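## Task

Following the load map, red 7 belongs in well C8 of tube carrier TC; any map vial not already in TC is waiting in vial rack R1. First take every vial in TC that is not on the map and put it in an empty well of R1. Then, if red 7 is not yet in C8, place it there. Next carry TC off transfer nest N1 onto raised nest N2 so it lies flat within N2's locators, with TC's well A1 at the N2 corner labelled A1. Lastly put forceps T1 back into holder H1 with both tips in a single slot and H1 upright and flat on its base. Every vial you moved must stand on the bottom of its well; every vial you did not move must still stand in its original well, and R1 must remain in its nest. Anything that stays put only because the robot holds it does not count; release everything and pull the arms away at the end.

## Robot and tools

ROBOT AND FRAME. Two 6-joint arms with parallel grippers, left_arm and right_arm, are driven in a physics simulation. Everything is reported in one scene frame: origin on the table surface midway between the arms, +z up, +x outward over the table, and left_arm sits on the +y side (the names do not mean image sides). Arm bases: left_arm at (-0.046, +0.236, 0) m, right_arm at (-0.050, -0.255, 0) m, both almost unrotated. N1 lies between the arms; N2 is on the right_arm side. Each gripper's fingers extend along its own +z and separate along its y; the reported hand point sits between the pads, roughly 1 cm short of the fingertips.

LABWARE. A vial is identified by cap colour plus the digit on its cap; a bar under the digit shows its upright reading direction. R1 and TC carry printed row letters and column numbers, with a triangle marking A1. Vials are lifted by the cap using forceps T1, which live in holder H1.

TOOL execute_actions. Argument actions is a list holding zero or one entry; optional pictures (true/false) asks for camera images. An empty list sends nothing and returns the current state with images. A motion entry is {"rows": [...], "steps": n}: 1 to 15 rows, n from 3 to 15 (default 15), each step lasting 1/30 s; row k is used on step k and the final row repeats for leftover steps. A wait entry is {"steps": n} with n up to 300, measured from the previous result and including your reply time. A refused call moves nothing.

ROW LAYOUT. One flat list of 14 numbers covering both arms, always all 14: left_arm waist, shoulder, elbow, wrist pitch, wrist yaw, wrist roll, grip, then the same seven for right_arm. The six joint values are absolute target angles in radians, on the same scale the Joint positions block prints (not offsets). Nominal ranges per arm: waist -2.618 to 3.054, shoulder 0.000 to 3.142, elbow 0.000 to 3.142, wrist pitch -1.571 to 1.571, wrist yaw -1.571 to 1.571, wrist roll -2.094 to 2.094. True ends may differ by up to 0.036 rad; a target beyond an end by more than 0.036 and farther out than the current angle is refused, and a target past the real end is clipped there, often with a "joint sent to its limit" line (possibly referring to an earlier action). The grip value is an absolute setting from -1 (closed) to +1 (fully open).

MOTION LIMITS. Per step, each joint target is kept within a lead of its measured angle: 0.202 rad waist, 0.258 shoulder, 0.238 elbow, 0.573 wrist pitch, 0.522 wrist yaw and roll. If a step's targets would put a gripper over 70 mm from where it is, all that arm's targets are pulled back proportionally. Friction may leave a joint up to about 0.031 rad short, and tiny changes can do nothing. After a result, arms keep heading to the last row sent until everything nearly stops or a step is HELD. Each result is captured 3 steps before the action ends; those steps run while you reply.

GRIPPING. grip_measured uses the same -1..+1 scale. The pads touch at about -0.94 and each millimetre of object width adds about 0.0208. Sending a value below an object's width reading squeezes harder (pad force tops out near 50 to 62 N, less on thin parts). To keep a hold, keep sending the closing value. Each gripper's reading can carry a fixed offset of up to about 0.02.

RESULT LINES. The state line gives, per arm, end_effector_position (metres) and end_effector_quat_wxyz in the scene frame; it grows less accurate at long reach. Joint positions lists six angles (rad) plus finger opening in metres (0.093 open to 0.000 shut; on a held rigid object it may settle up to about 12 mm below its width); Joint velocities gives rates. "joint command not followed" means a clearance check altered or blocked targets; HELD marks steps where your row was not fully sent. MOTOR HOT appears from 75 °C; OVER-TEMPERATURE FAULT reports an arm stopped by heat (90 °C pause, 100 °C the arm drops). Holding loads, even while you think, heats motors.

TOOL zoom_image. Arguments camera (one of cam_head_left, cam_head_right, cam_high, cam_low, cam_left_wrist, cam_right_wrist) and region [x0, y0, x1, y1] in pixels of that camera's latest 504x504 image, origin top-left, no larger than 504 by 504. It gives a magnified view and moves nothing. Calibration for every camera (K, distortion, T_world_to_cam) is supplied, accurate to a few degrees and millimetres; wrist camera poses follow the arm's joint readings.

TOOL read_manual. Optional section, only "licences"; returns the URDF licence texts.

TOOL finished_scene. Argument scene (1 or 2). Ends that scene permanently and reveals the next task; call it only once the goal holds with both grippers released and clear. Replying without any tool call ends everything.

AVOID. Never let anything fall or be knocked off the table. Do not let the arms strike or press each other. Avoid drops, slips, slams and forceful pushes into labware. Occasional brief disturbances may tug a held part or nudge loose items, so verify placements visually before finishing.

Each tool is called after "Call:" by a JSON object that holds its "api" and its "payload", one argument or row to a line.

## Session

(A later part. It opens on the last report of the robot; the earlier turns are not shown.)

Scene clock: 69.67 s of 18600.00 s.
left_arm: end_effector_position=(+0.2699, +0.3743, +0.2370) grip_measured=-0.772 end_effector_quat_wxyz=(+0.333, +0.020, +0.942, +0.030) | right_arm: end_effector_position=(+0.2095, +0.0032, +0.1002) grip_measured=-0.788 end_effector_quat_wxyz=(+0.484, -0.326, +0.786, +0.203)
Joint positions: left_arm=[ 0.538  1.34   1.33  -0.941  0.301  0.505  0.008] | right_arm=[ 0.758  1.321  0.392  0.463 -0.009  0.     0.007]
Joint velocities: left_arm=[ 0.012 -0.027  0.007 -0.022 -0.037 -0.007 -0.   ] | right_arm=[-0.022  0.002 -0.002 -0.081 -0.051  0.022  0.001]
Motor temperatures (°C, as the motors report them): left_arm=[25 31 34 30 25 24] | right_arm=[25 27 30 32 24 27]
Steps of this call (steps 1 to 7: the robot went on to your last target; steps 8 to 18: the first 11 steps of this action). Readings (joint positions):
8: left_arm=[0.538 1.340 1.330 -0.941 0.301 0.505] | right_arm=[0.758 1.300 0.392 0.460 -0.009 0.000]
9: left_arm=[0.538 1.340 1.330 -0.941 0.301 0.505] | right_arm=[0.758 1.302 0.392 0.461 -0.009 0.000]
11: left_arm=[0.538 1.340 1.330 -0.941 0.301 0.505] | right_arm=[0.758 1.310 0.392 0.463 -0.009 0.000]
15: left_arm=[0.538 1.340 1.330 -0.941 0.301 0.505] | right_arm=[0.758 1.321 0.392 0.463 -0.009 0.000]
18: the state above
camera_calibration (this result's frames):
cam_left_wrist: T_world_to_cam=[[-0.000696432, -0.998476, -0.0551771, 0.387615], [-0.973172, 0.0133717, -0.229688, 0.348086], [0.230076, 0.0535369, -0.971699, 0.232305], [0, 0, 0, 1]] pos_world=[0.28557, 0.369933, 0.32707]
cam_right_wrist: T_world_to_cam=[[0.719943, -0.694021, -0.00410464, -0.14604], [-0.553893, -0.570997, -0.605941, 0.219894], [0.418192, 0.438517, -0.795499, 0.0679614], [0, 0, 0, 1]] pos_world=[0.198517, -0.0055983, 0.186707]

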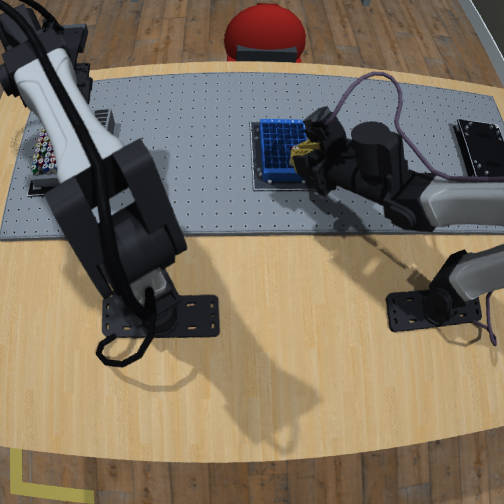

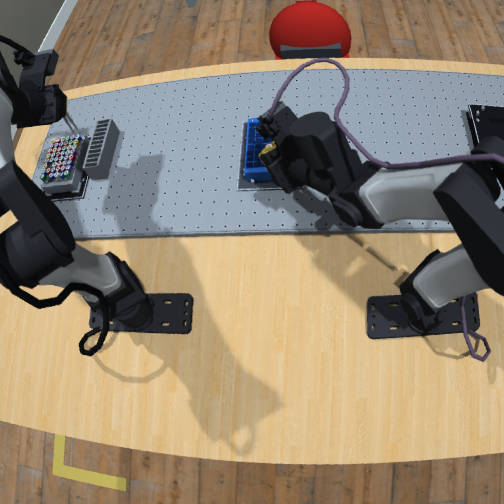

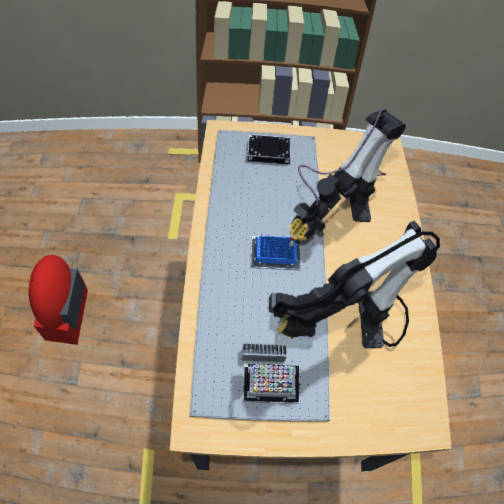

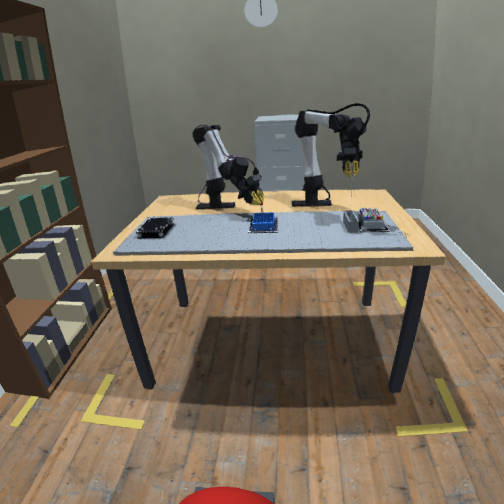

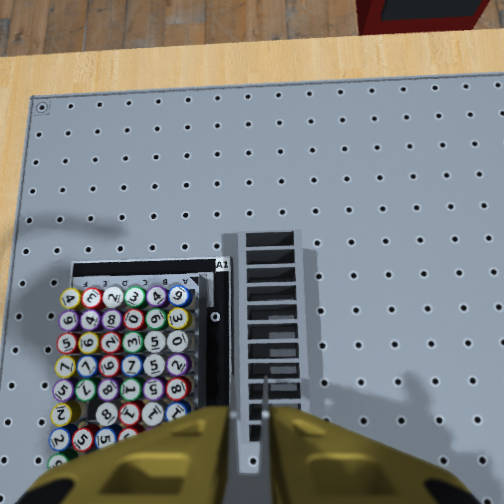

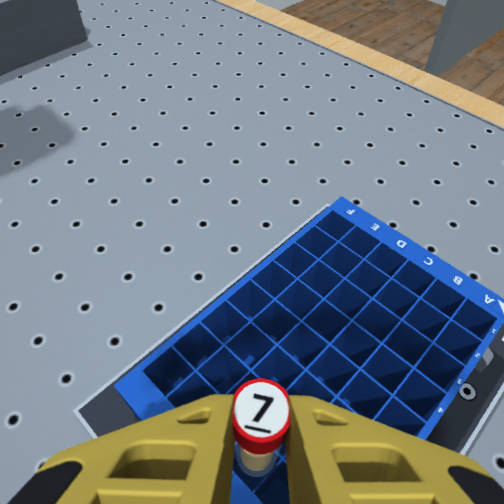

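Call:
{"api": "execute_actions", "payload": {
  "actions": [
    {"rows":[[0.527,1.33,1.32,-0.95,0.31,0.51,-0.77,0.762,1.35,0.385,0.465,-0.005,0.005,-0.8],[0.527,1.33,1.32,-0.95,0.31,0.51,-0.77,0.762,1.355,0.385,0.465,-0.005,0.005,-0.8],[0.527,1.33,1.32,-0.95,0.31,0.51,-0.77,0.762,1.358,0.385,0.465,-0.005,0.005,-0.8]],"steps":14}
  ],
  "pictures": true
}}

Call:
{"api": "zoom_image", "payload": {
  "camera": "cam_right_wrist",
  "region": [160,344,360,504]
}}

Call:
{"api": "zoom_image", "payload": {
  "camera": "cam_high",
  "region": [265,220,315,270]
}}

Call:
{"api": "zoom_image", "payload": {
  "camera": "cam_head_left",
  "region": [255,125,325,195]
}}

Scene clock: 70.23 s of 18600.00 s.
left_arm: end_effector_position=(+0.2699, +0.3743, +0.2370) grip_measured=-0.772 end_effector_quat_wxyz=(+0.333, +0.020, +0.942, +0.030) | right_arm: end_effector_position=(+0.2094, +0.0031, +0.0946) grip_measured=-0.788 end_effector_quat_wxyz=(+0.478, -0.327, +0.790, +0.201)
Joint positions: left_arm=[ 0.538  1.34   1.33  -0.941  0.301  0.505  0.008] | right_arm=[ 0.758  1.338  0.392  0.464 -0.009  0.     0.007]
Joint velocities: left_arm=[-0.022  0.007 -0.012 -0.007 -0.081 -0.007  0.   ] | right_arm=[-0.012  0.007  0.002  0.081 -0.081  0.022 -0.   ]
Motor temperatures (°C, as the motors report them): left_arm=[25 31 34 30 25 24] | right_arm=[25 27 30 32 24 27]
Steps of this call (steps 1 to 3: the last 3 steps of your previous action; steps 4 to 6: the robot went on to your last target; steps 7 to 17: the first 11 steps of this action). Readings (joint positions):
7: left_arm=[0.538 1.340 1.330 -0.941 0.301 0.505] | right_arm=[0.758 1.321 0.392 0.463 -0.009 0.000]
8: left_arm=[0.538 1.340 1.330 -0.941 0.301 0.505] | right_arm=[0.758 1.323 0.392 0.463 -0.009 0.000]
10: left_arm=[0.538 1.340 1.330 -0.941 0.301 0.505] | right_arm=[0.758 1.330 0.392 0.463 -0.009 0.000]
14: left_arm=[0.538 1.340 1.330 -0.941 0.301 0.505] | right_arm=[0.758 1.338 0.392 0.464 -0.009 0.000]
17: the state above
camera_calibration (this result's frames):
cam_left_wrist: T_world_to_cam=[[-0.000696432, -0.998476, -0.0551771, 0.387615], [-0.973172, 0.0133717, -0.229688, 0.348086], [0.230076, 0.0535369, -0.971699, 0.232305], [0, 0, 0, 1]] pos_world=[0.28557, 0.369933, 0.32707]
cam_right_wrist: T_world_to_cam=[[0.719895, -0.694069, -0.00447972, -0.146014], [-0.560563, -0.577592, -0.593428, 0.216643], [0.409292, 0.429717, -0.804874, 0.0664026], [0, 0, 0, 1]] pos_world=[0.199379, -0.00474671, 0.181354]

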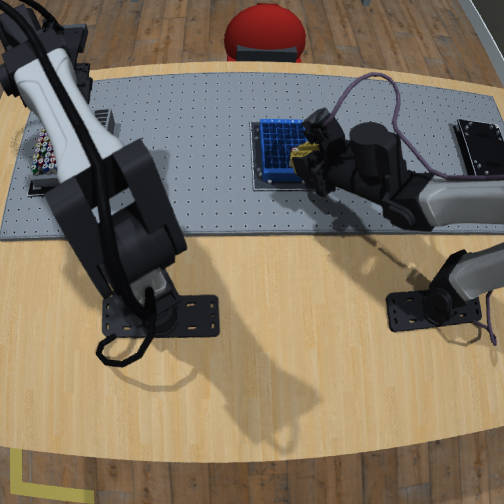

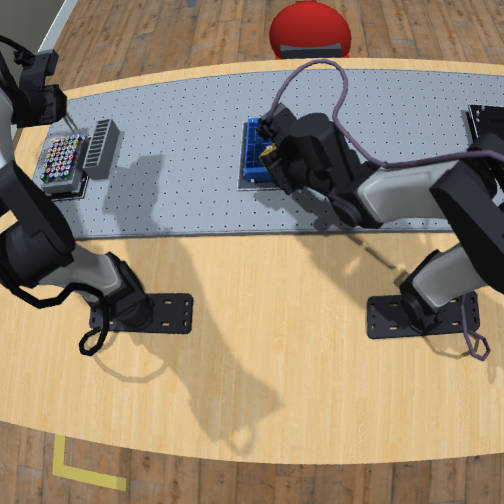

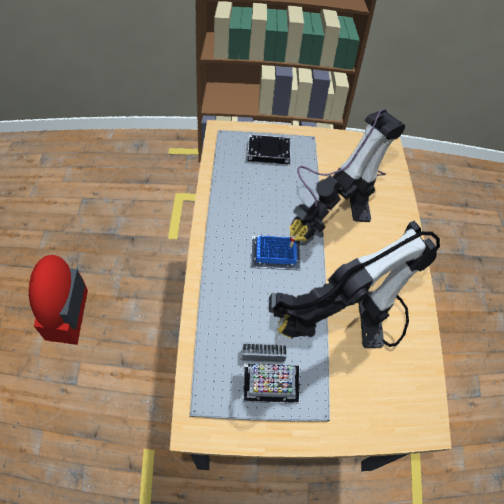

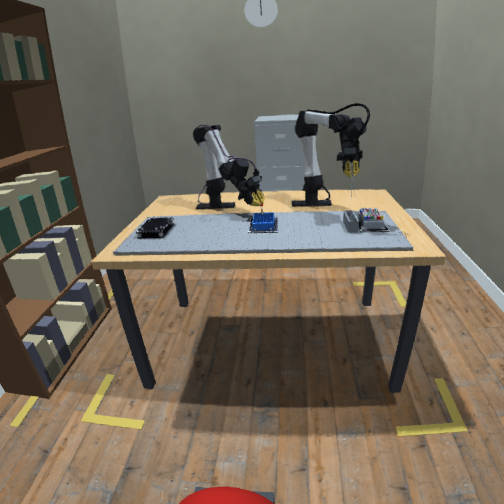

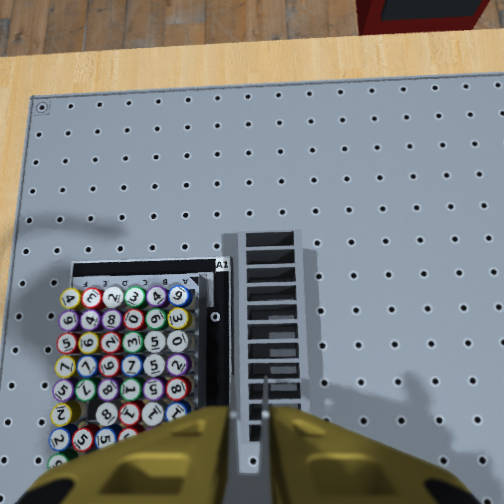

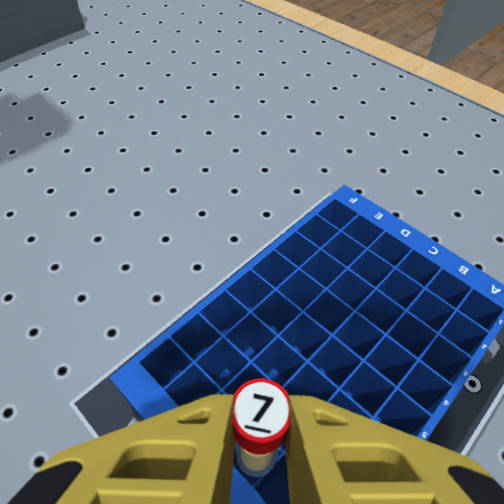

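Region (160, 344, 360, 504) of cam_right_wrist's 504x504 image, scaled by 2.520, with more detail than that image has; it fills the top 403 rows of this view, and the rest is white.

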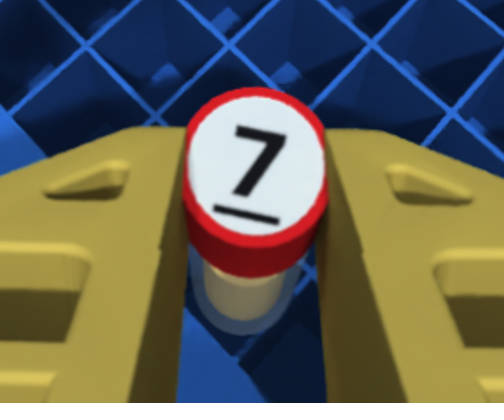

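Region (265, 220, 315, 270) of cam_high's 504x504 image, scaled by 10.080, with more detail than that image has.

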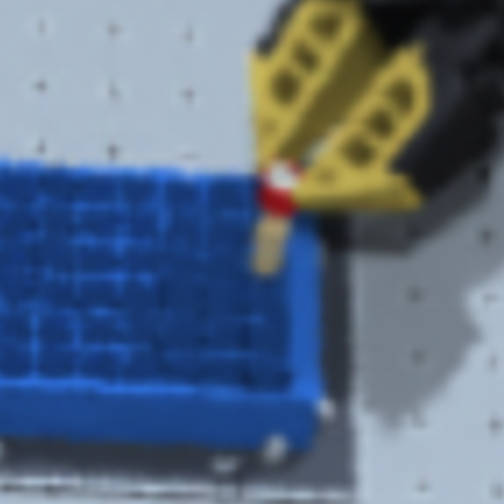

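Region (255, 125, 325, 195) of cam_head_left's 504x504 image, scaled by 7.200, with more detail than that image has.

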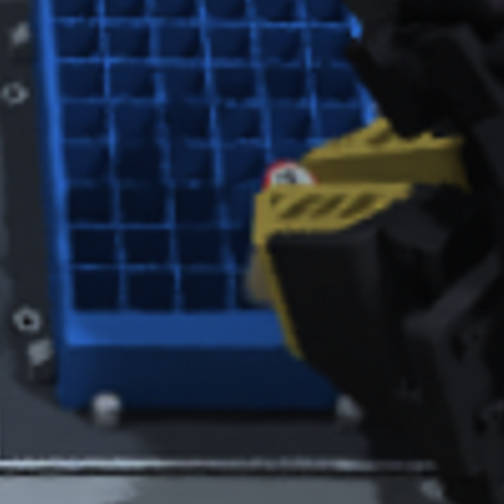

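Call:
{"api": "execute_actions", "payload": {
  "actions": [
    {"rows":[[0.527,1.33,1.32,-0.95,0.31,0.51,-0.77,0.762,1.367,0.385,0.478,-0.005,0.005,-0.8],[0.527,1.33,1.32,-0.95,0.31,0.51,-0.77,0.762,1.372,0.385,0.480,-0.005,0.005,-0.8],[0.527,1.33,1.32,-0.95,0.31,0.51,-0.77,0.762,1.376,0.385,0.482,-0.005,0.005,-0.8],[0.527,1.33,1.32,-0.95,0.31,0.51,-0.77,0.762,1.38,0.385,0.484,-0.005,0.005,-0.8],[0.527,1.33,1.32,-0.95,0.31,0.51,-0.77,0.762,1.384,0.385,0.486,-0.005,0.005,-0.8],[0.527,1.33,1.32,-0.95,0.31,0.51,-0.77,0.762,1.388,0.385,0.486,-0.005,0.005,-0.8]],"steps":15}
  ],
  "pictures": true
}}

Call:
{"api": "zoom_image", "payload": {
  "camera": "cam_right_wrist",
  "region": [160,344,360,504]
}}

Call:
{"api": "zoom_image", "payload": {
  "camera": "cam_low",
  "region": [230,185,290,245]
}}

Scene clock: 70.80 s of 18600.00 s.
left_arm: end_effector_position=(+0.2699, +0.3743, +0.2370) grip_measured=-0.772 end_effector_quat_wxyz=(+0.333, +0.020, +0.942, +0.030) | right_arm: end_effector_position=(+0.2108, +0.0045, +0.0897) grip_measured=-0.788 end_effector_quat_wxyz=(+0.476, -0.327, +0.792, +0.200)
Joint positions: left_arm=[ 0.538  1.34   1.33  -0.941  0.301  0.505  0.008] | right_arm=[ 0.758  1.366  0.392  0.487 -0.009  0.001  0.007]
Joint velocities: left_arm=[-0.002 -0.012 -0.007 -0.007  0.037  0.022 -0.001] | right_arm=[ 0.007 -0.002  0.002 -0.007 -0.037  0.007 -0.001]
Motor temperatures (°C, as the motors report them): left_arm=[25 31 34 30 25 24] | right_arm=[25 27 30 32 24 27]
Steps of this call (steps 1 to 3: the last 3 steps of your previous action; steps 4 to 5: the robot went on to your last target; steps 6 to 17: the first 12 steps of this action). Readings (joint positions):
6: left_arm=[0.538 1.340 1.330 -0.941 0.301 0.505] | right_arm=[0.758 1.338 0.392 0.465 -0.009 0.000]
7: left_arm=[0.538 1.340 1.330 -0.941 0.301 0.505] | right_arm=[0.758 1.339 0.392 0.466 -0.009 0.000]
9: left_arm=[0.538 1.340 1.330 -0.941 0.301 0.505] | right_arm=[0.758 1.347 0.392 0.475 -0.009 0.000]
13: left_arm=[0.538 1.340 1.330 -0.941 0.301 0.505] | right_arm=[0.758 1.359 0.392 0.487 -0.009 0.001]
17: the state above
camera_calibration (this result's frames):
cam_left_wrist: T_world_to_cam=[[-0.000696432, -0.998476, -0.0551771, 0.387615], [-0.973172, 0.0133717, -0.229688, 0.348086], [0.230076, 0.0535369, -0.971699, 0.232305], [0, 0, 0, 1]] pos_world=[0.28557, 0.369933, 0.32707]
cam_right_wrist: T_world_to_cam=[[0.719502, -0.694467, -0.00561896, -0.145896], [-0.563542, -0.579091, -0.58913, 0.215587], [0.405877, 0.427047, -0.808019, 0.062311], [0, 0, 0, 1]] pos_world=[0.201174, -0.00308541, 0.176537]

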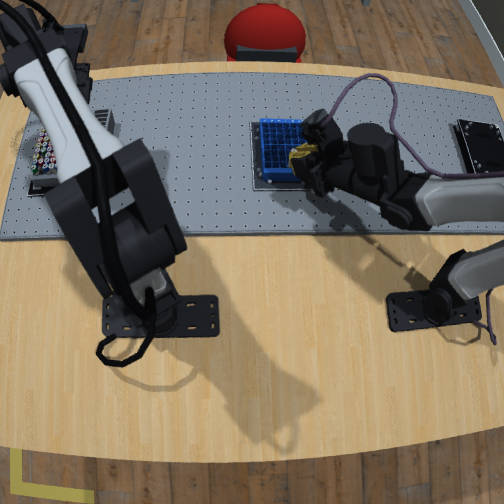

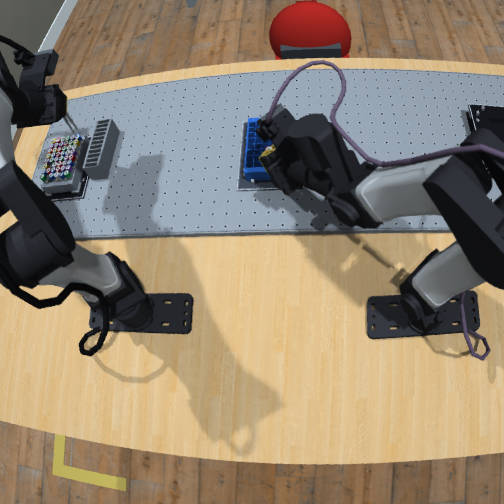

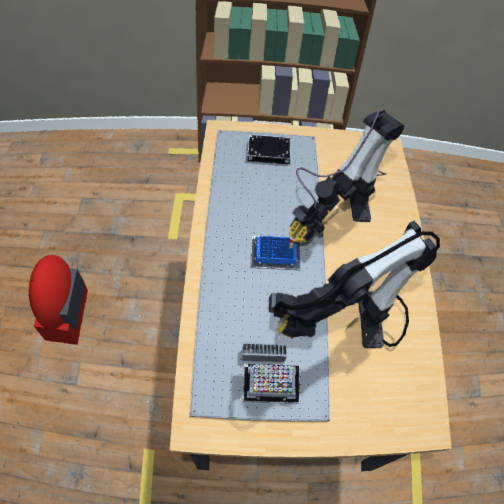

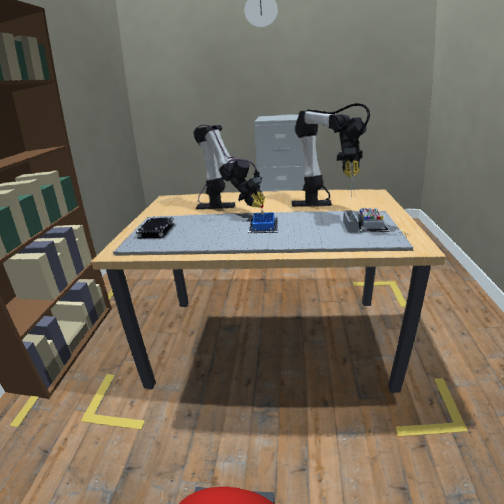

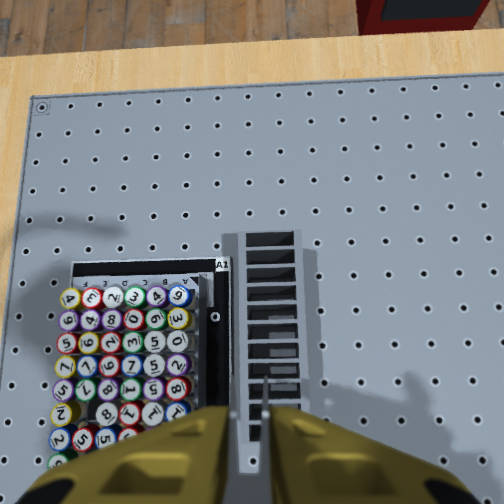

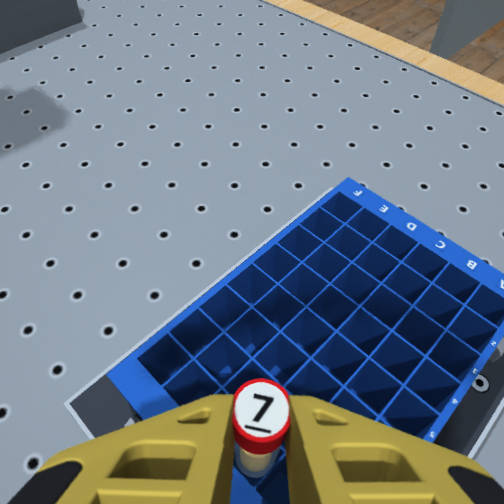

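Region (160, 344, 360, 504) of cam_right_wrist's 504x504 image, scaled by 2.520, with more detail than that image has; it fills the top 403 rows of this view, and the rest is white.

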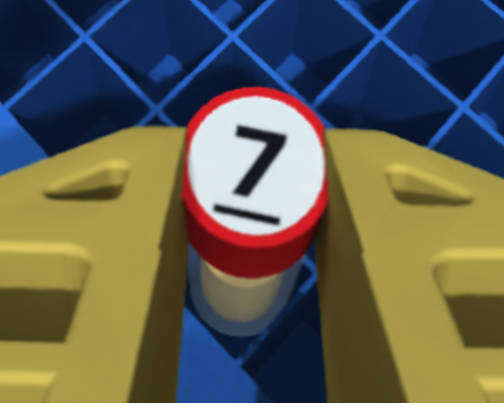

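Region (230, 185, 290, 245) of cam_low's 504x504 image, scaled by 8.400, with more detail than that image has.

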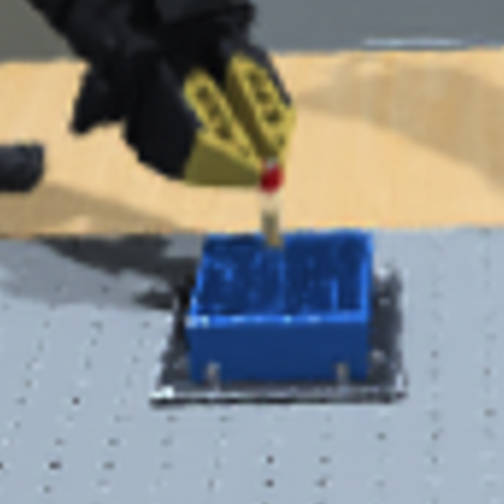

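Call:
{"api": "execute_actions", "payload": {
  "actions": [
    {"rows":[[0.527,1.33,1.32,-0.95,0.31,0.51,-0.77,0.762,1.395,0.385,0.486,-0.005,0.005,-0.8],[0.527,1.33,1.32,-0.95,0.31,0.51,-0.77,0.762,1.40,0.385,0.486,-0.005,0.005,-0.8],[0.527,1.33,1.32,-0.95,0.31,0.51,-0.77,0.762,1.404,0.385,0.486,-0.005,0.005,-0.8],[0.527,1.33,1.32,-0.95,0.31,0.51,-0.77,0.762,1.408,0.385,0.486,-0.005,0.005,-0.8]],"steps":14}
  ],
  "pictures": true
}}

Call:
{"api": "zoom_image", "payload": {
  "camera": "cam_right_wrist",
  "region": [160,344,360,504]
}}

Call:
{"api": "zoom_image", "payload": {
  "camera": "cam_low",
  "region": [230,185,290,245]
}}

Scene clock: 71.30 s of 18600.00 s.
left_arm: end_effector_position=(+0.2699, +0.3743, +0.2370) grip_measured=-0.772 end_effector_quat_wxyz=(+0.333, +0.020, +0.942, +0.030) | right_arm: end_effector_position=(+0.2105, +0.0042, +0.0827) grip_measured=-0.788 end_effector_quat_wxyz=(+0.468, -0.329, +0.797, +0.197)
Joint positions: left_arm=[ 0.538  1.34   1.33  -0.941  0.301  0.505  0.008] | right_arm=[ 0.758  1.387  0.392  0.488 -0.009  0.002  0.007]
Joint velocities: left_arm=[-0.012  0.002 -0.002 -0.022 -0.051  0.051 -0.001] | right_arm=[-0.002 -0.007 -0.017  0.066  0.037  0.022 -0.001]
Motor temperatures (°C, as the motors report them): left_arm=[25 31 34 30 25 24] | right_arm=[25 27 30 32 24 27]
Steps of this call (steps 1 to 3: the last 3 steps of your previous action; step 4: the robot went on to your last target; steps 5 to 15: the first 11 steps of this action). Readings (joint positions):
5: left_arm=[0.538 1.340 1.330 -0.941 0.301 0.505] | right_arm=[0.758 1.366 0.392 0.487 -0.009 0.002]
6: left_arm=[0.538 1.340 1.330 -0.941 0.301 0.505] | right_arm=[0.758 1.367 0.392 0.487 -0.009 0.002]
8: left_arm=[0.538 1.340 1.330 -0.941 0.301 0.505] | right_arm=[0.758 1.374 0.392 0.488 -0.009 0.002]
12: left_arm=[0.538 1.340 1.330 -0.941 0.301 0.505] | right_arm=[0.758 1.387 0.392 0.488 -0.009 0.002]
15: the state above
camera_calibration (this result's frames):
cam_left_wrist: T_world_to_cam=[[-0.000696432, -0.998476, -0.0551771, 0.387615], [-0.973172, 0.0133717, -0.229688, 0.348086], [0.230076, 0.0535369, -0.971699, 0.232305], [0, 0, 0, 1]] pos_world=[0.28557, 0.369933, 0.32707]
cam_right_wrist: T_world_to_cam=[[0.71916, -0.694812, -0.00674881, -0.145759], [-0.572228, -0.586714, -0.572993, 0.211603], [0.394163, 0.415936, -0.819532, 0.0603367], [0, 0, 0, 1]] pos_world=[0.202126, -0.00222061, 0.169711]

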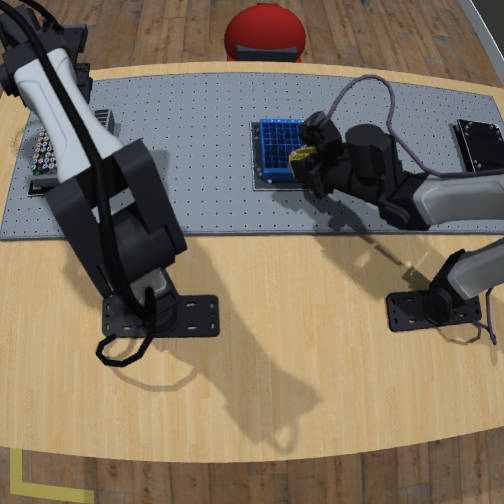

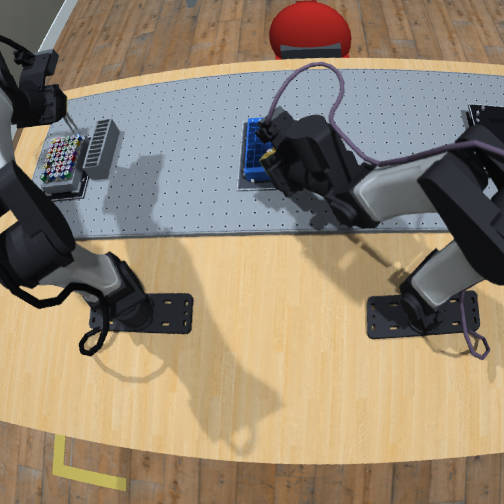

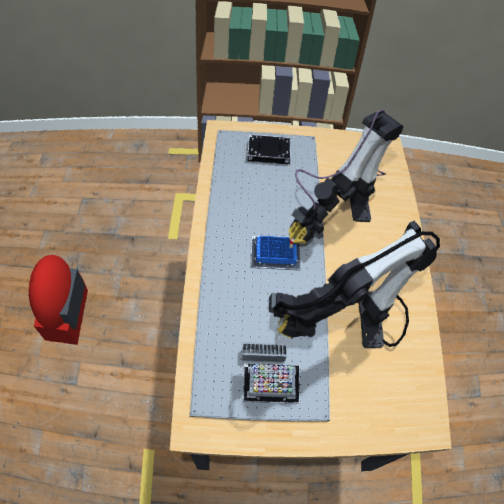

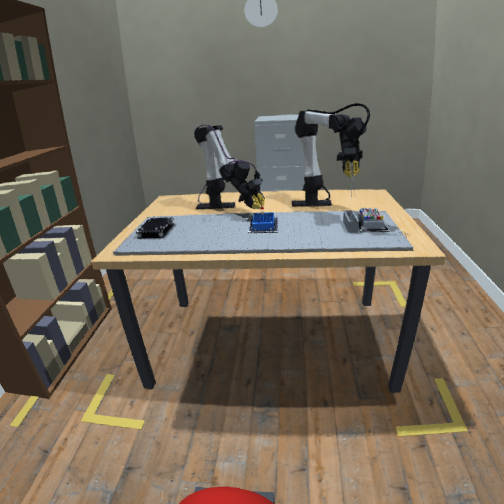

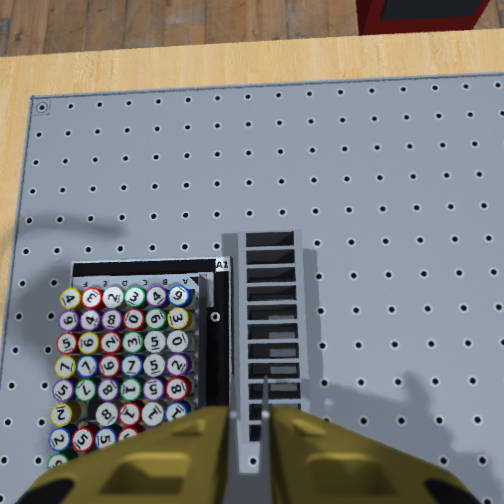

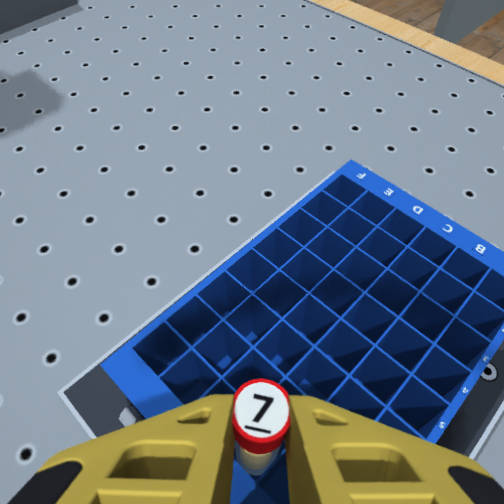

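Region (160, 344, 360, 504) of cam_right_wrist's 504x504 image, scaled by 2.520, with more detail than that image has; it fills the top 403 rows of this view, and the rest is white.

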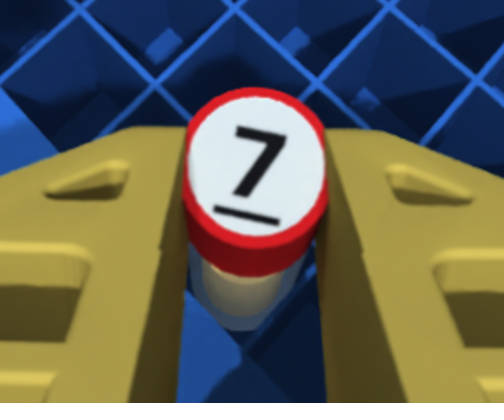

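Region (230, 185, 290, 245) of cam_low's 504x504 image, scaled by 8.400, with more detail than that image has.

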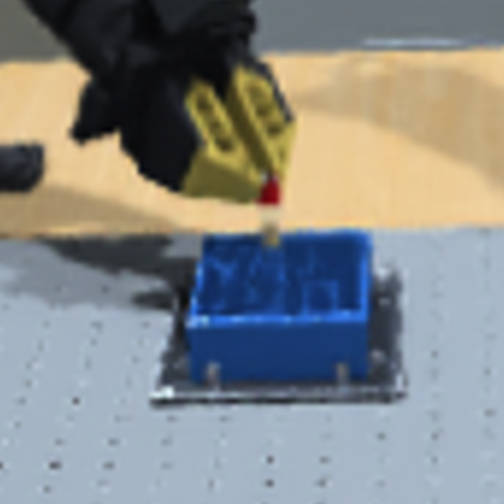

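In. Another ~9 mm, then release.

Call:
{"api": "execute_actions", "payload": {
  "actions": [
    {"rows":[[0.527,1.33,1.32,-0.95,0.31,0.51,-0.77,0.762,1.416,0.385,0.50,-0.005,0.005,-0.8],[0.527,1.33,1.32,-0.95,0.31,0.51,-0.77,0.762,1.421,0.385,0.502,-0.005,0.005,-0.8],[0.527,1.33,1.32,-0.95,0.31,0.51,-0.77,0.762,1.426,0.385,0.504,-0.005,0.005,-0.8],[0.527,1.33,1.32,-0.95,0.31,0.51,-0.77,0.762,1.431,0.385,0.506,-0.005,0.005,-0.8],[0.527,1.33,1.32,-0.95,0.31,0.51,-0.77,0.762,1.436,0.385,0.508,-0.005,0.005,-0.8],[0.527,1.33,1.32,-0.95,0.31,0.51,-0.77,0.762,1.441,0.385,0.51,-0.005,0.005,-0.8]],"steps":15}
  ]
}}

Call:
{"api": "execute_actions", "payload": {
  "actions": [
    {"rows":[[0.527,1.33,1.32,-0.95,0.31,0.51,-0.77,0.762,1.43,0.385,0.505,-0.005,0.005,-0.74],[0.527,1.33,1.32,-0.95,0.31,0.51,-0.77,0.762,1.43,0.385,0.505,-0.005,0.005,-0.68],[0.527,1.33,1.32,-0.95,0.31,0.51,-0.77,0.762,1.43,0.385,0.505,-0.005,0.005,-0.6],[0.527,1.33,1.32,-0.95,0.31,0.51,-0.77,0.762,1.43,0.385,0.505,-0.005,0.005,-0.4]],"steps":12}
  ],
  "pictures": true
}}

Call:
{"api": "zoom_image", "payload": {
  "camera": "cam_low",
  "region": [230,185,290,245]
}}

Call:
{"api": "zoom_image", "payload": {
  "camera": "cam_high",
  "region": [230,120,310,180]
}}

Scene clock: 72.00 s of 18600.00 s.
left_arm: end_effector_position=(+0.2699, +0.3743, +0.2370) grip_measured=-0.772 end_effector_quat_wxyz=(+0.333, +0.020, +0.942, +0.030) | right_arm: end_effector_position=(+0.2108, +0.0046, +0.0744) grip_measured=-0.788 end_effector_quat_wxyz=(+0.460, -0.331, +0.801, +0.194)
Joint positions: left_arm=[ 0.538  1.34   1.33  -0.941  0.301  0.505  0.008] | right_arm=[ 0.758  1.419  0.392  0.502 -0.01   0.002  0.007]
Joint velocities: left_arm=[-0.017 -0.007  0.007 -0.037 -0.007 -0.022  0.   ] | right_arm=[ 0.012 -0.007  0.012 -0.081  0.007  0.022  0.001]
Motor temperatures (°C, as the motors report them): left_arm=[25 31 34 30 25 24] | right_arm=[25 27 30 33 24 27]
Steps of this call (steps 1 to 3: the last 3 steps of your previous action; steps 4 to 9: the robot went on to your last target; steps 10 to 21: the first 12 steps of this action). Readings (joint positions):
10: left_arm=[0.538 1.340 1.330 -0.941 0.301 0.505] | right_arm=[0.758 1.387 0.392 0.488 -0.009 0.002]
11: left_arm=[0.538 1.340 1.330 -0.941 0.301 0.505] | right_arm=[0.758 1.389 0.392 0.489 -0.009 0.002]
13: left_arm=[0.538 1.340 1.330 -0.941 0.301 0.505] | right_arm=[0.758 1.397 0.392 0.494 -0.009 0.002]
17: left_arm=[0.538 1.340 1.330 -0.941 0.301 0.505] | right_arm=[0.758 1.417 0.392 0.500 -0.010 0.002]
21: the state above

Scene clock: 72.40 s of 18600.00 s.
left_arm: end_effector_position=(+0.2699, +0.3743, +0.2370) grip_measured=-0.772 end_effector_quat_wxyz=(+0.333, +0.020, +0.942, +0.030) | right_arm: end_effector_position=(+0.2108, +0.0046, +0.0744) grip_measured=-0.402 end_effector_quat_wxyz=(+0.460, -0.331, +0.801, +0.194)
Joint positions: left_arm=[ 0.538  1.34   1.33  -0.941  0.301  0.505  0.008] | right_arm=[ 0.758  1.419  0.392  0.502 -0.01   0.002  0.026]
Joint velocities: left_arm=[ 0.002  0.002 -0.012 -0.022  0.022 -0.007  0.001] | right_arm=[-0.002  0.002  0.012  0.037  0.007  0.037 -0.002]
Motor temperatures (°C, as the motors report them): left_arm=[25 31 34 30 25 24] | right_arm=[25 27 30 33 24 27]
Steps of this call (steps 1 to 3: the last 3 steps of your previous action; steps 4 to 12: the first 9 steps of this action). Readings (joint positions):
4: left_arm=[0.538 1.340 1.330 -0.941 0.301 0.505] | right_arm=[0.758 1.419 0.392 0.502 -0.010 0.002]
5: left_arm=[0.538 1.340 1.330 -0.941 0.301 0.505] | right_arm=[0.758 1.419 0.392 0.502 -0.010 0.002]
7: left_arm=[0.538 1.340 1.330 -0.941 0.301 0.505] | right_arm=[0.758 1.419 0.392 0.502 -0.010 0.002]
11: left_arm=[0.538 1.340 1.330 -0.941 0.301 0.505] | right_arm=[0.758 1.419 0.392 0.502 -0.010 0.002]
12: the state above
camera_calibration (this result's frames):
cam_left_wrist: T_world_to_cam=[[-0.000696432, -0.998476, -0.0551771, 0.387615], [-0.973172, 0.0133717, -0.229688, 0.348086], [0.230076, 0.0535369, -0.971699, 0.232305], [0, 0, 0, 1]] pos_world=[0.28557, 0.369933, 0.32707]
cam_right_wrist: T_world_to_cam=[[0.719297, -0.694663, -0.00735812, -0.145746], [-0.57947, -0.594109, -0.557897, 0.207742], [0.383179, 0.405558, -0.829878, 0.0564107], [0, 0, 0, 1]] pos_world=[0.2036, -0.000700952, 0.16164]

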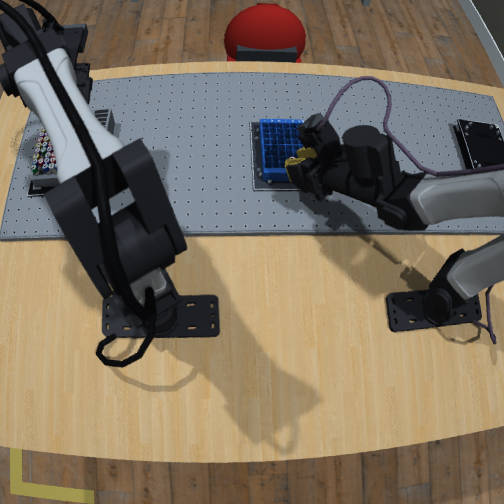

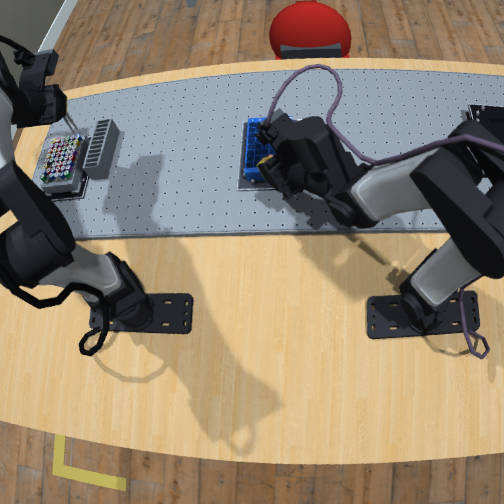

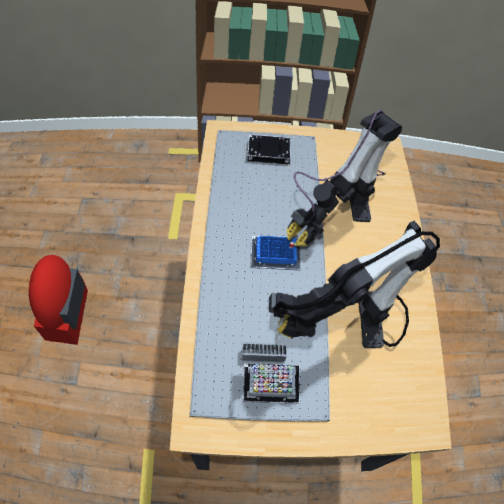

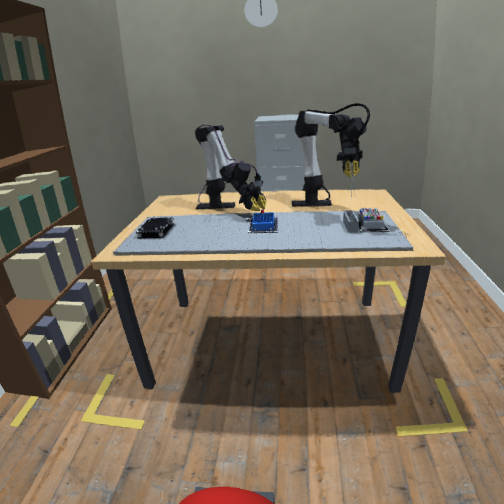

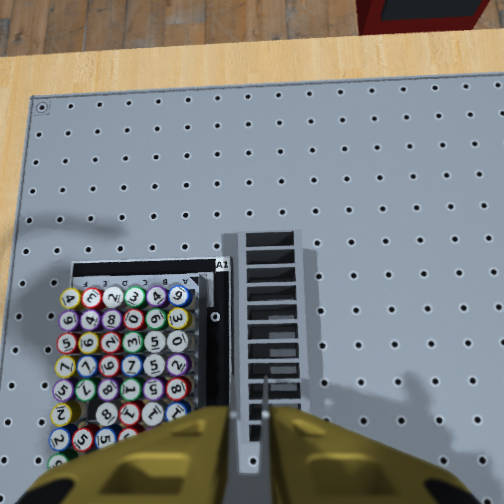

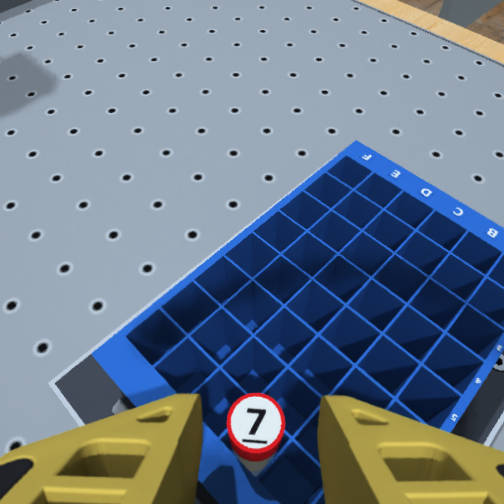

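Region (230, 185, 290, 245) of cam_low's 504x504 image, scaled by 8.400, with more detail than that image has.

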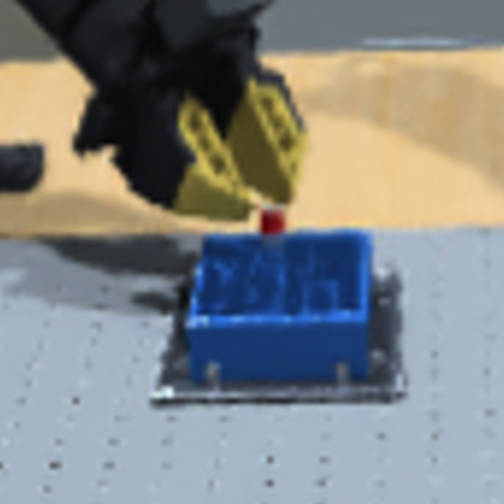

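Region (230, 120, 310, 180) of cam_high's 504x504 image, scaled by 6.300, with more detail than that image has; it fills the top 378 rows of this view, and the rest is white.

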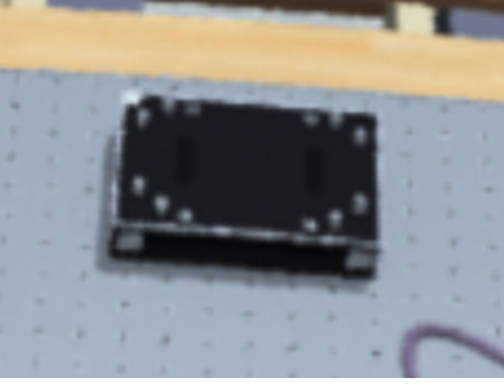

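Call:
{"api": "execute_actions", "payload": {
  "actions": [
    {"rows":[[0.527,1.33,1.32,-0.95,0.31,0.51,-0.77,0.762,1.38,0.42,0.5,0,0.005,-0.2],[0.527,1.33,1.32,-0.95,0.31,0.51,-0.77,0.762,1.35,0.47,0.45,0,0.005,0],[0.527,1.33,1.32,-0.95,0.31,0.51,-0.77,0.762,1.33,0.55,0.35,0,0.05,0.3],[0.527,1.33,1.32,-0.95,0.31,0.51,-0.77,0.75,1.33,0.66,0.2,0,0.12,0.6],[0.527,1.33,1.32,-0.95,0.31,0.51,-0.77,0.74,1.37,0.78,0.05,0,0.2,1],[0.527,1.33,1.32,-0.95,0.31,0.51,-0.77,0.73,1.43,0.9,-0.1,0,0.28,1],[0.527,1.33,1.32,-0.95,0.31,0.51,-0.77,0.72,1.5,1.02,-0.25,0,0.36,1],[0.527,1.33,1.32,-0.95,0.31,0.51,-0.77,0.71,1.57,1.14,-0.4,0,0.44,1],[0.527,1.33,1.32,-0.95,0.31,0.51,-0.77,0.70,1.64,1.26,-0.55,0,0.52,1],[0.527,1.33,1.32,-0.95,0.31,0.51,-0.77,0.69,1.71,1.38,-0.7,0,0.6,1],[0.527,1.33,1.32,-0.95,0.31,0.51,-0.77,0.685,1.78,1.5,-0.85,0,0.66,1],[0.527,1.33,1.32,-0.95,0.31,0.51,-0.77,0.685,1.85,1.62,-1.0,0,0.72,1],[0.527,1.33,1.32,-0.95,0.31,0.51,-0.77,0.685,1.92,1.74,-1.15,0,0.72,1],[0.527,1.33,1.32,-0.95,0.31,0.51,-0.77,0.685,1.99,1.85,-1.28,0,0.72,1],[0.527,1.33,1.32,-0.95,0.31,0.51,-0.77,0.685,2.05,1.94,-1.38,0,0.72,1]],"steps":15}
  ]
}}

Call:
{"api": "execute_actions", "payload": {
  "actions": [
    {"rows":[[0.527,1.33,1.32,-0.95,0.31,0.51,-0.77,0.685,2.05,1.945,-1.38,0,0.72,1],[0.527,1.33,1.32,-0.95,0.31,0.51,-0.77,0.685,2.05,1.945,-1.38,0,0.72,1],[0.527,1.33,1.32,-0.95,0.31,0.51,-0.77,0.685,2.05,1.945,-1.38,0,0.72,1],[0.527,1.33,1.32,-0.95,0.31,0.51,-0.77,0.685,2.05,1.945,-1.38,0,0.72,1],[0.527,1.33,1.32,-0.95,0.31,0.51,-0.77,0.685,2.08,1.945,-1.38,0,0.72,1],[0.527,1.33,1.32,-0.95,0.31,0.51,-0.77,0.685,2.11,1.945,-1.38,0,0.72,1],[0.527,1.33,1.32,-0.95,0.31,0.51,-0.77,0.685,2.135,1.945,-1.38,0,0.72,1],[0.527,1.33,1.32,-0.95,0.31,0.51,-0.77,0.685,2.155,1.945,-1.38,0,0.72,1]],"steps":15}
  ]
}}

Call:
{"api": "execute_actions", "payload": {
  "actions": [
    {"steps":15}
  ],
  "pictures": true
}}

Scene clock: 73.40 s of 18600.00 s.
left_arm: end_effector_position=(+0.2699, +0.3743, +0.2370) grip_measured=-0.772 end_effector_quat_wxyz=(+0.333, +0.020, +0.942, +0.030) | right_arm: end_effector_position=(+0.2989, +0.0552, +0.1480) grip_measured=+1.000 end_effector_quat_wxyz=(+0.324, -0.130, +0.911, +0.219)
Joint positions: left_arm=[ 0.538  1.34   1.33  -0.941  0.301  0.505  0.008] | right_arm=[ 0.703  1.675  1.196 -0.289 -0.008  0.445  0.093]
Joint velocities: left_arm=[ 0.002  0.012 -0.002 -0.051 -0.022  0.051  0.   ] | right_arm=[-0.217  2.137  2.772 -2.894 -0.037  1.912  0.   ]
Motor temperatures (°C, as the motors report them): left_arm=[25 31 34 30 25 24] | right_arm=[25 27 31 33 24 27]
Steps of this call (steps 1 to 3: the last 3 steps of your previous action; steps 4 to 15: the robot went on to your last target; steps 16 to 18: nothing new was sent; steps 19 to 30: the first 12 steps of this action). Readings (joint positions):
19: left_arm=[0.538 1.340 1.330 -0.941 0.301 0.505] | right_arm=[0.758 1.417 0.393 0.501 -0.009 0.002]
20: left_arm=[0.538 1.340 1.330 -0.941 0.301 0.505] | right_arm=[0.758 1.409 0.401 0.487 -0.009 0.002]
22: left_arm=[0.538 1.340 1.330 -0.941 0.301 0.505] | right_arm=[0.758 1.384 0.473 0.393 -0.008 0.025]
26: left_arm=[0.538 1.340 1.330 -0.941 0.301 0.505] | right_arm=[0.741 1.433 0.808 0.082 -0.008 0.194]
30: the state above

Scene clock: 73.90 s of 18600.00 s.
left_arm: end_effector_position=(+0.2699, +0.3743, +0.2370) grip_measured=-0.772 end_effector_quat_wxyz=(+0.333, +0.020, +0.942, +0.030) | right_arm: end_effector_position=(+0.2798, +0.0293, +0.1193) grip_measured=+1.000 end_effector_quat_wxyz=(+0.043, -0.002, +0.998, +0.040)
Joint positions: left_arm=[ 0.538  1.34   1.33  -0.941  0.301  0.505  0.008] | right_arm=[ 0.689  2.11   1.949 -1.292 -0.005  0.706  0.093]
Joint velocities: left_arm=[-0.002 -0.007 -0.007 -0.037 -0.037  0.007  0.   ] | right_arm=[-0.002  0.198 -0.002 -0.549  0.022  0.081  0.   ]
Motor temperatures (°C, as the motors report them): left_arm=[25 31 34 30 25 24] | right_arm=[25 27 31 33 24 27]
Steps of this call (steps 1 to 3: the last 3 steps of your previous action; steps 4 to 15: the first 12 steps of this action). Readings (joint positions):
4: left_arm=[0.538 1.340 1.330 -0.941 0.301 0.505] | right_arm=[0.689 1.970 1.558 -0.681 -0.005 0.606]
5: left_arm=[0.538 1.340 1.330 -0.941 0.301 0.505] | right_arm=[0.689 2.025 1.636 -0.783 -0.005 0.628]
7: left_arm=[0.538 1.340 1.330 -0.941 0.301 0.505] | right_arm=[0.689 2.090 1.776 -0.990 -0.005 0.660]
11: left_arm=[0.538 1.340 1.330 -0.941 0.301 0.505] | right_arm=[0.689 2.100 1.935 -1.203 -0.005 0.693]
15: the state above

Scene clock: 74.40 s of 18600.00 s.
left_arm: end_effector_position=(+0.2699, +0.3743, +0.2370) grip_measured=-0.772 end_effector_quat_wxyz=(+0.333, +0.020, +0.942, +0.030) | right_arm: end_effector_position=(+0.2673, +0.0185, +0.1064) grip_measured=+1.000 end_effector_quat_wxyz=(+0.006, +0.002, +1.000, +0.009)
Joint positions: left_arm=[ 0.538  1.34   1.33  -0.941  0.301  0.505  0.008] | right_arm=[ 0.689  2.139  1.949 -1.36  -0.005  0.715  0.093]
Joint velocities: left_arm=[-0.002 -0.007  0.012  0.037 -0.081 -0.022  0.   ] | right_arm=[-0.002  0.002 -0.012 -0.022 -0.051  0.022  0.   ]
Motor temperatures (°C, as the motors report them): left_arm=[25 31 34 30 25 24] | right_arm=[25 27 31 33 24 27]
Kept back: nothing.
Steps of this call (steps 1 to 3: the last 3 steps of your previous action; steps 4 to 15: the robot went on to your last target). Readings (joint positions):
1: left_arm=[0.538 1.340 1.330 -0.941 0.301 0.505] | right_arm=[0.689 2.117 1.949 -1.308 -0.005 0.708]
2: left_arm=[0.538 1.340 1.330 -0.941 0.301 0.505] | right_arm=[0.689 2.124 1.949 -1.320 -0.005 0.710]
4: left_arm=[0.538 1.340 1.330 -0.941 0.301 0.505] | right_arm=[0.689 2.134 1.949 -1.337 -0.005 0.712]
8: left_arm=[0.538 1.340 1.330 -0.941 0.301 0.505] | right_arm=[0.689 2.139 1.949 -1.353 -0.005 0.714]
15: the state above
camera_calibration (this result's frames):
cam_left_wrist: T_world_to_cam=[[-0.000696432, -0.998476, -0.0551771, 0.387615], [-0.973172, 0.0133717, -0.229688, 0.348086], [0.230076, 0.0535369, -0.971699, 0.232305], [0, 0, 0, 1]] pos_world=[0.28557, 0.369933, 0.32707]
cam_right_wrist: T_world_to_cam=[[0.00322651, -0.999508, -0.0311897, 0.0230717], [-0.903936, -0.0162537, 0.427359, 0.237737], [-0.427656, 0.0268146, -0.903544, 0.287259], [0, 0, 0, 1]] pos_world=[0.337673, 0.0192217, 0.158671]

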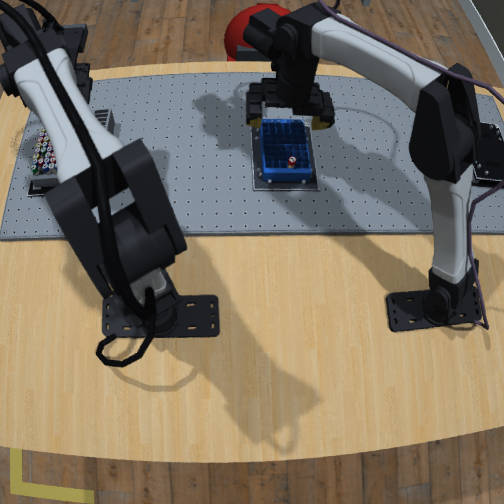

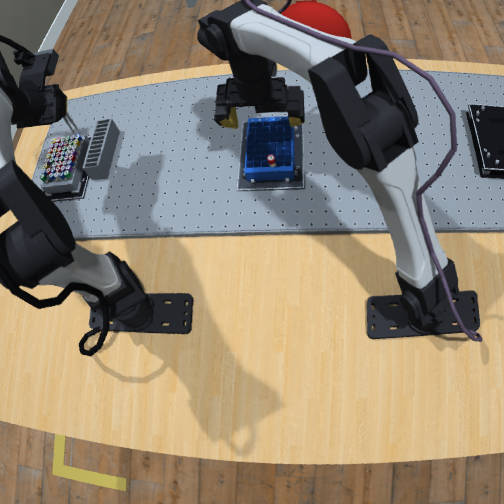

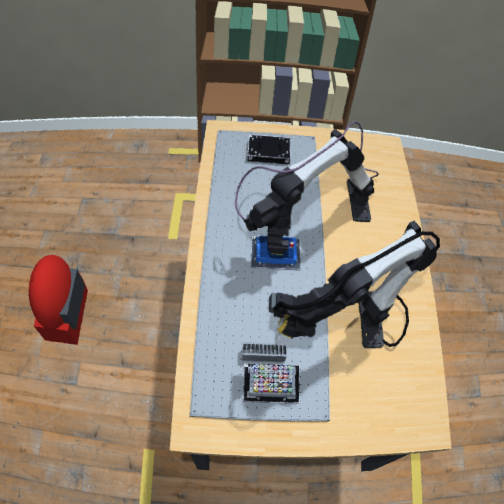

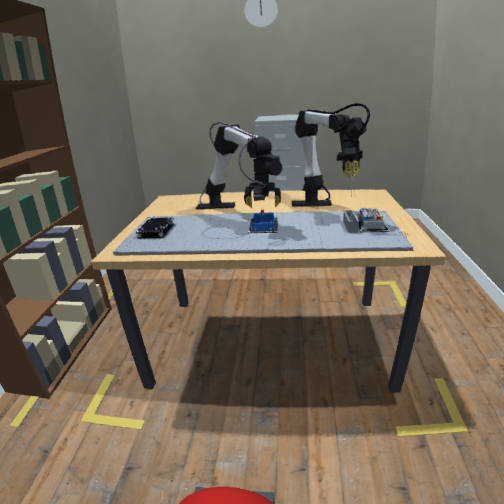

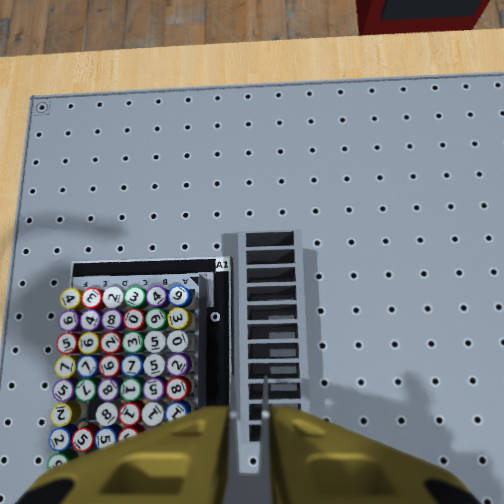

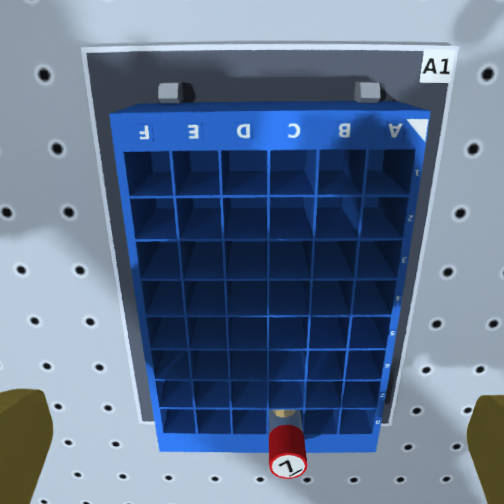

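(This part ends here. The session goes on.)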